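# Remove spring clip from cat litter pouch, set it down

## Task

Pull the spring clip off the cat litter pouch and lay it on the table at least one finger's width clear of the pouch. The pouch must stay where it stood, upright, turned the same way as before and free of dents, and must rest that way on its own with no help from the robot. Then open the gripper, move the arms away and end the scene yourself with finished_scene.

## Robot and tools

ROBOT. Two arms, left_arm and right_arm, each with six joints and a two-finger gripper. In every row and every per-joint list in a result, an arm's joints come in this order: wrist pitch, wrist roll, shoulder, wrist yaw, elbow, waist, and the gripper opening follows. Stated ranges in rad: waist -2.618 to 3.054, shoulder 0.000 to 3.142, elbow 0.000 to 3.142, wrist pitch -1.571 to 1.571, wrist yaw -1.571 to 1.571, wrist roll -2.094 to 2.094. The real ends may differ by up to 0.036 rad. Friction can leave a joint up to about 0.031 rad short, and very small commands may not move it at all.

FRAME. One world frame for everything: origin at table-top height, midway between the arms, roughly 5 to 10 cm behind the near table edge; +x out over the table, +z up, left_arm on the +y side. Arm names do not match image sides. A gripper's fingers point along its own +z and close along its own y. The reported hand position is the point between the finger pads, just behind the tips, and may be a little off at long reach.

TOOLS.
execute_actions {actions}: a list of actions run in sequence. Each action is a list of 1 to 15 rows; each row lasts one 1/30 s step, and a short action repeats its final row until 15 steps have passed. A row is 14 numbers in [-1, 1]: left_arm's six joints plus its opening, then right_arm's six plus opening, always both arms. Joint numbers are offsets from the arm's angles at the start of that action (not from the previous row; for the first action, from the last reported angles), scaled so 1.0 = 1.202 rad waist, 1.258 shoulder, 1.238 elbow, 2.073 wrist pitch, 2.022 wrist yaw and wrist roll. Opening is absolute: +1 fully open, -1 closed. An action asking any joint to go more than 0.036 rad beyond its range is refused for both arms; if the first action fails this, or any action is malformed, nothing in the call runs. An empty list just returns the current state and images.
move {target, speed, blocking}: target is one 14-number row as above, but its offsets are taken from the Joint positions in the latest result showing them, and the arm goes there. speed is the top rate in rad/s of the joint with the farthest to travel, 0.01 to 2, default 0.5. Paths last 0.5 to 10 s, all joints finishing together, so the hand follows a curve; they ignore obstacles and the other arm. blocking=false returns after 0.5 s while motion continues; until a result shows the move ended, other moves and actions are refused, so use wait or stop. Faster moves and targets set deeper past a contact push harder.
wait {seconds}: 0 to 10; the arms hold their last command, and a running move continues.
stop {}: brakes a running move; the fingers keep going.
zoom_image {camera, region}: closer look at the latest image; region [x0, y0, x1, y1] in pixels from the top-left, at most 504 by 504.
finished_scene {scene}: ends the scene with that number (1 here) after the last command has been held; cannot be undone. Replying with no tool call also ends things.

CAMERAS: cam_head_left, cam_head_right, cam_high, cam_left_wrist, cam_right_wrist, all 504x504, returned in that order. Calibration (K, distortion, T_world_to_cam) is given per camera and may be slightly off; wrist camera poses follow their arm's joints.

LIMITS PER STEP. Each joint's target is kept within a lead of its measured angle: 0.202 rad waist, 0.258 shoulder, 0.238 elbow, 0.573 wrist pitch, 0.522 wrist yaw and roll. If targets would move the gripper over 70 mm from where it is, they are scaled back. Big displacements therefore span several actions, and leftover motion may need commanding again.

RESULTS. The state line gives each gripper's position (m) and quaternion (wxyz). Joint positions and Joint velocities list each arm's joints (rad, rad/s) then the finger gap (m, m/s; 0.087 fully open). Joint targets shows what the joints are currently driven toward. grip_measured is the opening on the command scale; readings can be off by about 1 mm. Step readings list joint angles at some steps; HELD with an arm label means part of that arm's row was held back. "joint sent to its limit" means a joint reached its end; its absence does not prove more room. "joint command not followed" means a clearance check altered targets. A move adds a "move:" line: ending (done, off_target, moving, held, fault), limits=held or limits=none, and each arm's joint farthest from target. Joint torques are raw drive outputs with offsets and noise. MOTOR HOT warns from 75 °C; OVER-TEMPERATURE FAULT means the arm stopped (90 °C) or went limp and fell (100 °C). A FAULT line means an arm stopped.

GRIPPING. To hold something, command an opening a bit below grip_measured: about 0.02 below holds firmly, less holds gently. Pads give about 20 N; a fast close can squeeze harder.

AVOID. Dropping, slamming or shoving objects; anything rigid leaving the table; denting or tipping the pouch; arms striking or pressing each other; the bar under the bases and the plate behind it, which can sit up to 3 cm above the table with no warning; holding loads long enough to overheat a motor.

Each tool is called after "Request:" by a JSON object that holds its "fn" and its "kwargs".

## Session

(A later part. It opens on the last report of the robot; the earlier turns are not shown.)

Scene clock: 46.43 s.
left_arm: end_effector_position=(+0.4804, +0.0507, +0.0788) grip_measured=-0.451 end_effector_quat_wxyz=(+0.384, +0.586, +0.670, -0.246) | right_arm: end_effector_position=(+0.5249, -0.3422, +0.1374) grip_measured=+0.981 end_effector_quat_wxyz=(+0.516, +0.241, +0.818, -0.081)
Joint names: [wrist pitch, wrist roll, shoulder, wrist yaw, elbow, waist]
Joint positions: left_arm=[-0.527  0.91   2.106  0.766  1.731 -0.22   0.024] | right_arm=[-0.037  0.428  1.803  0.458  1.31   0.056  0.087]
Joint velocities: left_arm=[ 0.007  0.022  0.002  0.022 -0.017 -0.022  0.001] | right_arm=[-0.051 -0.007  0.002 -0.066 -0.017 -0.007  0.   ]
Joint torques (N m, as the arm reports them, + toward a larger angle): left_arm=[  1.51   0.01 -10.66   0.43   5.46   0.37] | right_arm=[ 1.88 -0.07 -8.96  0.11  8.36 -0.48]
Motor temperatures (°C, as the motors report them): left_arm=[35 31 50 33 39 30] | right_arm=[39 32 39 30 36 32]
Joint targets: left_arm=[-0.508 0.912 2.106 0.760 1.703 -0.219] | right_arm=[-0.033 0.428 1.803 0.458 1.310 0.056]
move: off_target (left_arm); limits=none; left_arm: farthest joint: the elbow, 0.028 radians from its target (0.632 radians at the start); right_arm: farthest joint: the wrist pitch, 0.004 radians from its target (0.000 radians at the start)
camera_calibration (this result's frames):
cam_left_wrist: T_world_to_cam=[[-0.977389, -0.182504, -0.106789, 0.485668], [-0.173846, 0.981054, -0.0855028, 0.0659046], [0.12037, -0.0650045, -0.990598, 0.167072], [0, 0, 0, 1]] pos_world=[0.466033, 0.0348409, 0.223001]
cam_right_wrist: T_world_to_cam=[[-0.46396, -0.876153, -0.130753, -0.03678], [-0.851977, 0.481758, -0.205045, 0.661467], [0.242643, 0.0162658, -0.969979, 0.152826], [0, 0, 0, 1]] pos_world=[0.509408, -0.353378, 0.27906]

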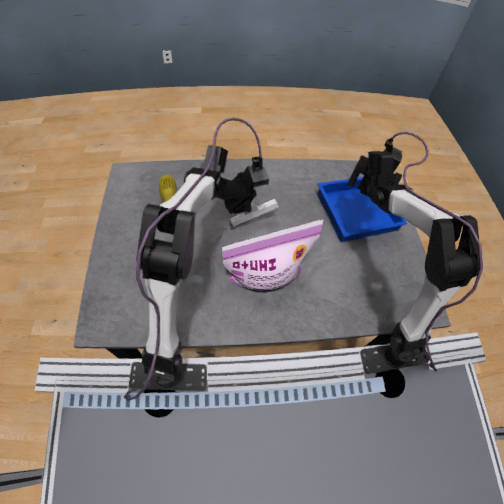

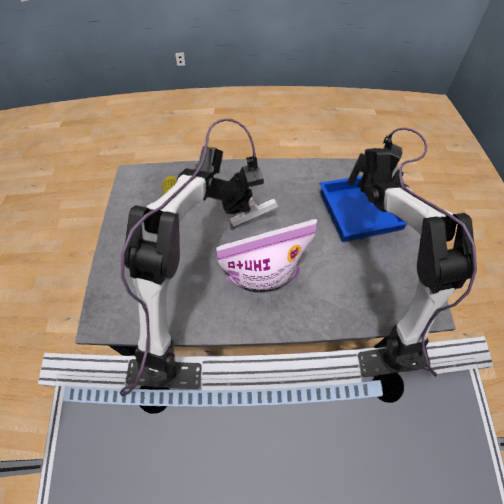

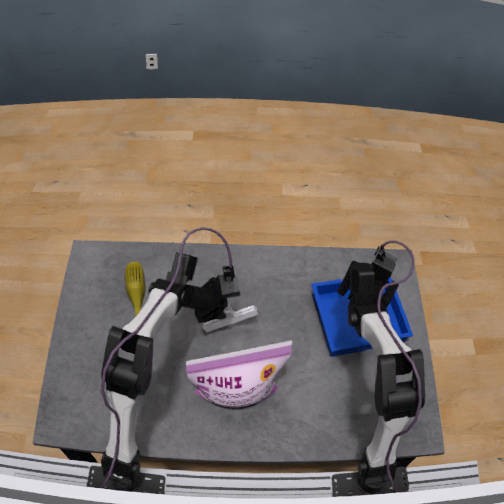

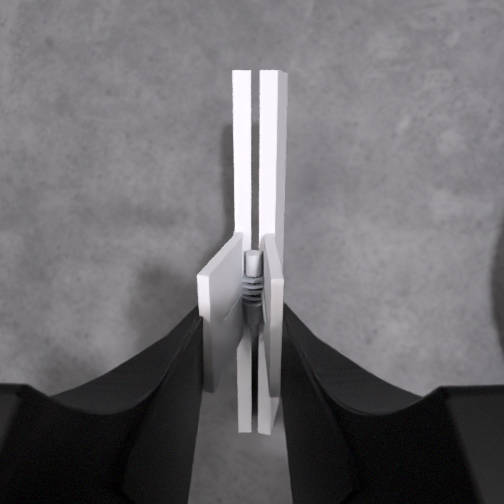

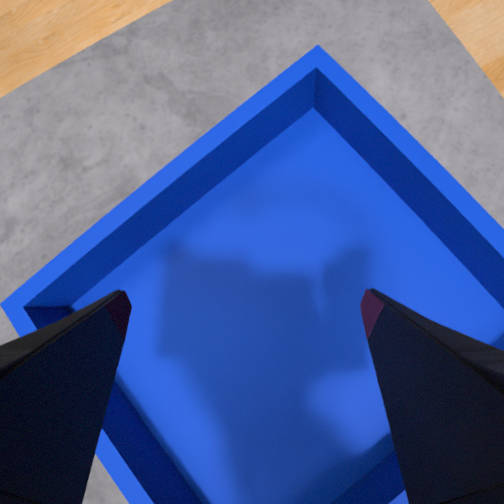

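Request:
{"fn": "execute_actions", "kwargs": {"actions": [[[0,0,0,0,0,0,-0.46,0,0,0,0,0,0,1],[0,0,0,0,0,0,-0.44,0,0,0,0,0,0,1],[0,0,0,0,0,0,-0.42,0,0,0,0,0,0,1],[0,0,0,0,0,0,-0.40,0,0,0,0,0,0,1],[0,0,0,0,0,0,-0.38,0,0,0,0,0,0,1],[0,0,0,0,0,0,-0.36,0,0,0,0,0,0,1],[0,0,0,0,0,0,-0.34,0,0,0,0,0,0,1],[0,0,0,0,0,0,-0.32,0,0,0,0,0,0,1],[0,0,0,0,0,0,-0.30,0,0,0,0,0,0,1],[0,0,0,0,0,0,-0.28,0,0,0,0,0,0,1],[0,0,0,0,0,0,-0.26,0,0,0,0,0,0,1],[0,0,0,0,0,0,-0.24,0,0,0,0,0,0,1],[0,0,0,0,0,0,-0.22,0,0,0,0,0,0,1],[0,0,0,0,0,0,-0.20,0,0,0,0,0,0,1],[0,0,0,0,0,0,-0.17,0,0,0,0,0,0,1]],[[0,0,0,0,0,0,-0.1,0,0,0,0,0,0,1],[0,0,0,0,0,0,0,0,0,0,0,0,0,1],[0,0,0,0,0,0,0.1,0,0,0,0,0,0,1],[0,0,0,0,0,0,0.2,0,0,0,0,0,0,1],[0,0,0,0,0,0,0.3,0,0,0,0,0,0,1],[0,0,0,0,0,0,0.4,0,0,0,0,0,0,1],[0,0,0,0,0,0,0.5,0,0,0,0,0,0,1],[0,0,0,0,0,0,0.6,0,0,0,0,0,0,1],[0,0,0,0,0,0,0.8,0,0,0,0,0,0,1]]]}}

Request:
{"fn": "move", "kwargs": {"target": [-0.2,0,-0.05,0,0.36,0.12,0.8,0,0,0,0,0,0,1], "speed": 0.5}}

Scene clock: 51.33 s.
left_arm: end_effector_position=(+0.4805, +0.0507, +0.0787) grip_measured=+0.800 end_effector_quat_wxyz=(+0.384, +0.586, +0.670, -0.246) | right_arm: end_effector_position=(+0.5238, -0.3423, +0.1361) grip_measured=+0.981 end_effector_quat_wxyz=(+0.513, +0.241, +0.820, -0.083)
Joint names: [wrist pitch, wrist roll, shoulder, wrist yaw, elbow, waist]
Joint positions: left_arm=[-0.527  0.91   2.106  0.766  1.73  -0.22   0.079] | right_arm=[-0.044  0.428  1.803  0.458  1.31   0.056  0.087]
Joint velocities: left_arm=[ 0.037 -0.022 -0.012 -0.022  0.007 -0.017 -0.001] | right_arm=[-0.022  0.007  0.007 -0.037  0.012 -0.002  0.   ]
Joint torques (N m, as the arm reports them, + toward a larger angle): left_arm=[  1.33  -0.01 -10.68   0.52   7.81   0.3 ] | right_arm=[ 1.86 -0.07 -9.02  0.1   8.36 -0.44]
Motor temperatures (°C, as the motors report them): left_arm=[36 31 52 33 39 30] | right_arm=[39 32 39 30 36 32]
Joint targets: left_arm=[-0.527 0.910 2.106 0.766 1.730 -0.220] | right_arm=[-0.040 0.428 1.803 0.458 1.310 0.056]
Step readings (joint positions; steps 1 to 15: 1st action; 16 to 30: 2nd action):
0: left_arm=[-0.527 0.910 2.106 0.766 1.730 -0.220] | right_arm=[-0.037 0.428 1.803 0.458 1.310 0.056]
1: left_arm=[-0.527 0.910 2.106 0.766 1.730 -0.220] | right_arm=[-0.037 0.428 1.803 0.458 1.310 0.056]
2: left_arm=[-0.527 0.910 2.106 0.766 1.730 -0.220] | right_arm=[-0.038 0.428 1.803 0.458 1.310 0.056]
4: left_arm=[-0.527 0.910 2.106 0.766 1.730 -0.220] | right_arm=[-0.039 0.428 1.803 0.458 1.310 0.056]
8: left_arm=[-0.527 0.910 2.106 0.766 1.730 -0.220] | right_arm=[-0.040 0.428 1.803 0.458 1.310 0.056]
15: left_arm=[-0.527 0.910 2.106 0.766 1.730 -0.220] | right_arm=[-0.040 0.428 1.803 0.458 1.310 0.056]
16: left_arm=[-0.527 0.910 2.106 0.766 1.730 -0.220] | right_arm=[-0.041 0.428 1.803 0.458 1.310 0.056]
17: left_arm=[-0.527 0.910 2.106 0.766 1.730 -0.220] | right_arm=[-0.041 0.428 1.803 0.458 1.310 0.056]
19: left_arm=[-0.527 0.910 2.106 0.766 1.730 -0.220] | right_arm=[-0.042 0.428 1.803 0.458 1.310 0.056]
23: left_arm=[-0.527 0.910 2.106 0.766 1.730 -0.220] | right_arm=[-0.043 0.428 1.803 0.458 1.310 0.056]
30: Joint positions above
camera_calibration (this result's frames):
cam_left_wrist: T_world_to_cam=[[-0.977349, -0.182514, -0.107131, 0.485723], [-0.173814, 0.981045, -0.0856652, 0.0659223], [0.120735, -0.065104, -0.990548, 0.166839], [0, 0, 0, 1]] pos_world=[0.466036, 0.0348402, 0.222945]
cam_right_wrist: T_world_to_cam=[[-0.465042, -0.876131, -0.127001, -0.0375087], [-0.853248, 0.481821, -0.19954, 0.660301], [0.236015, 0.0155684, -0.971625, 0.155326], [0, 0, 0, 1]] pos_world=[0.509298, -0.353427, 0.277911]

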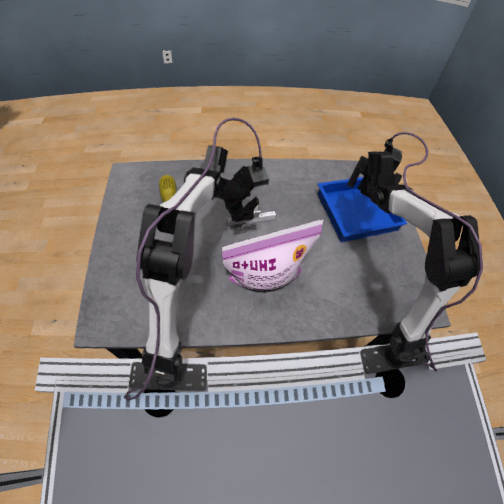

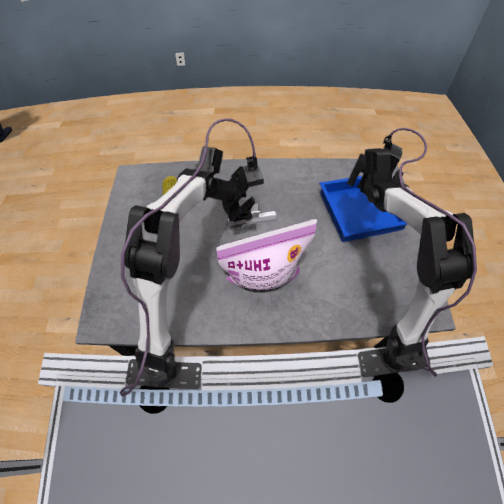

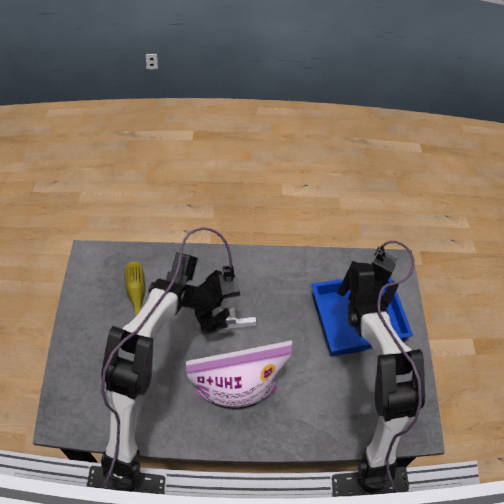

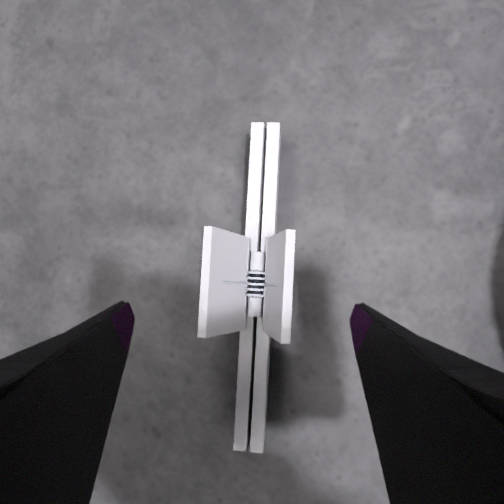

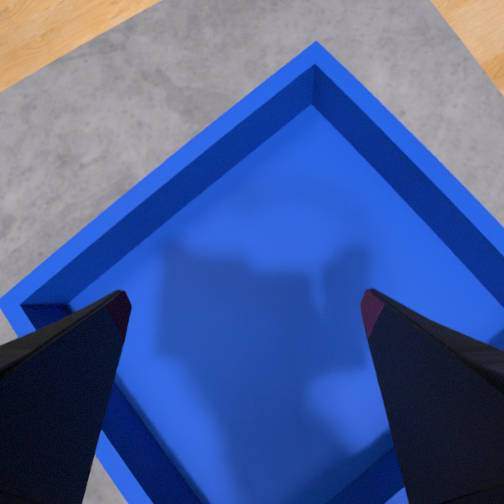

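Scene clock: 53.03 s.
left_arm: end_effector_position=(+0.5041, +0.1189, +0.2203) grip_measured=+0.800 end_effector_quat_wxyz=(+0.435, +0.546, +0.688, -0.195) | right_arm: end_effector_position=(+0.5233, -0.3424, +0.1355) grip_measured=+0.981 end_effector_quat_wxyz=(+0.512, +0.240, +0.821, -0.083)
Joint names: [wrist pitch, wrist roll, shoulder, wrist yaw, elbow, waist]
Joint positions: left_arm=[-0.921  0.91   2.046  0.766  2.16  -0.08   0.079] | right_arm=[-0.047  0.428  1.803  0.458  1.31   0.056  0.087]
Joint velocities: left_arm=[-0.037 -0.051 -0.002  0.007 -0.007  0.007  0.   ] | right_arm=[-0.037 -0.022 -0.002 -0.022  0.002  0.007  0.001]
Joint torques (N m, as the arm reports them, + toward a larger angle): left_arm=[  1.24  -0.02 -10.09   0.48   8.91   0.71] | right_arm=[ 1.88 -0.07 -8.96  0.12  8.36 -0.43]
Motor temperatures (°C, as the motors report them): left_arm=[36 31 52 33 39 30] | right_arm=[39 32 39 30 36 32]
Joint targets: left_arm=[-0.941 0.910 2.043 0.766 2.176 -0.075] | right_arm=[-0.044 0.428 1.803 0.458 1.310 0.056]
move: off_target (left_arm); limits=none; left_arm: farthest joint: the wrist pitch, 0.021 radians from its target (0.415 radians at the start); right_arm: farthest joint: the wrist pitch, 0.003 radians from its target (0.000 radians at the start)
camera_calibration (this result's frames):
cam_left_wrist: T_world_to_cam=[[-0.928045, -0.317184, -0.195263, 0.546964], [-0.298093, 0.946809, -0.121218, 0.0897292], [0.223325, -0.0542889, -0.973231, 0.251853], [0, 0, 0, 1]] pos_world=[0.478109, 0.102205, 0.36279]
cam_right_wrist: T_world_to_cam=[[-0.465574, -0.87612, -0.125122, -0.0378767], [-0.853869, 0.481854, -0.196784, 0.659712], [0.232697, 0.0152199, -0.97243, 0.156572], [0, 0, 0, 1]] pos_world=[0.50924, -0.353452, 0.277338]

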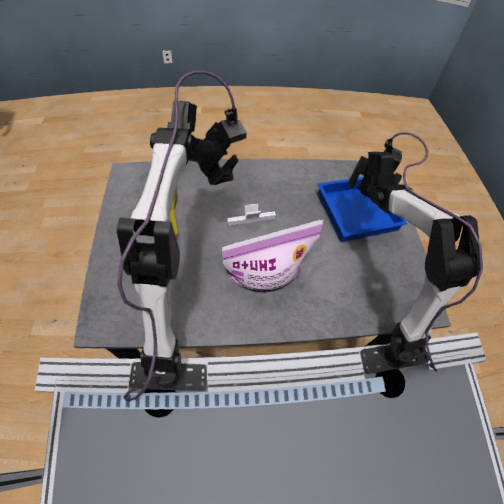

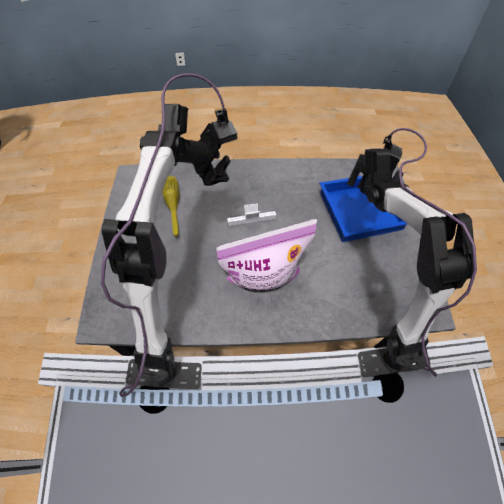

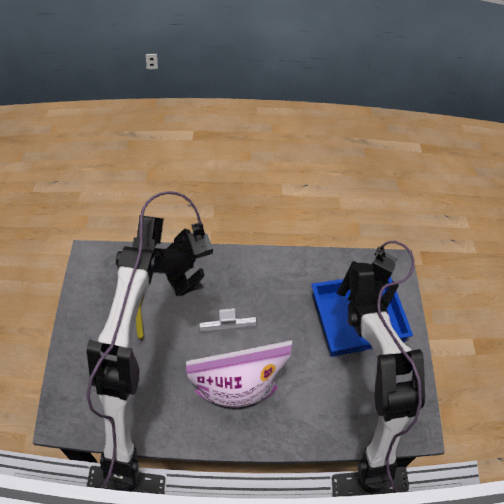

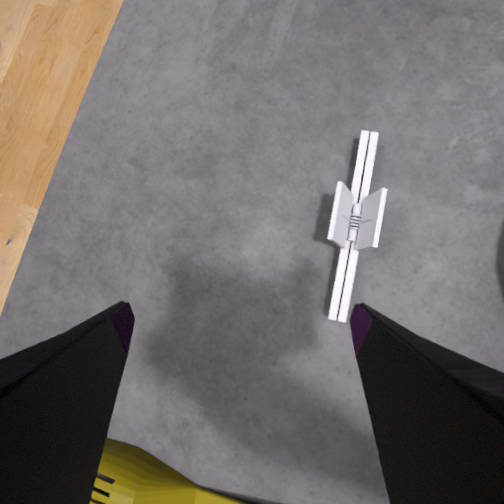

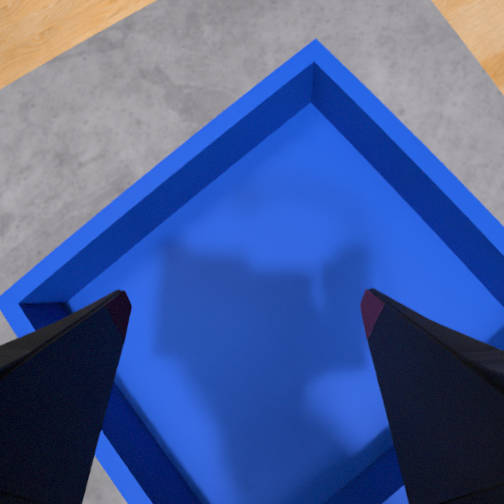

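Request:
{"fn": "finished_scene", "kwargs": {"scene": 2}}

The scene is finished: the task was done.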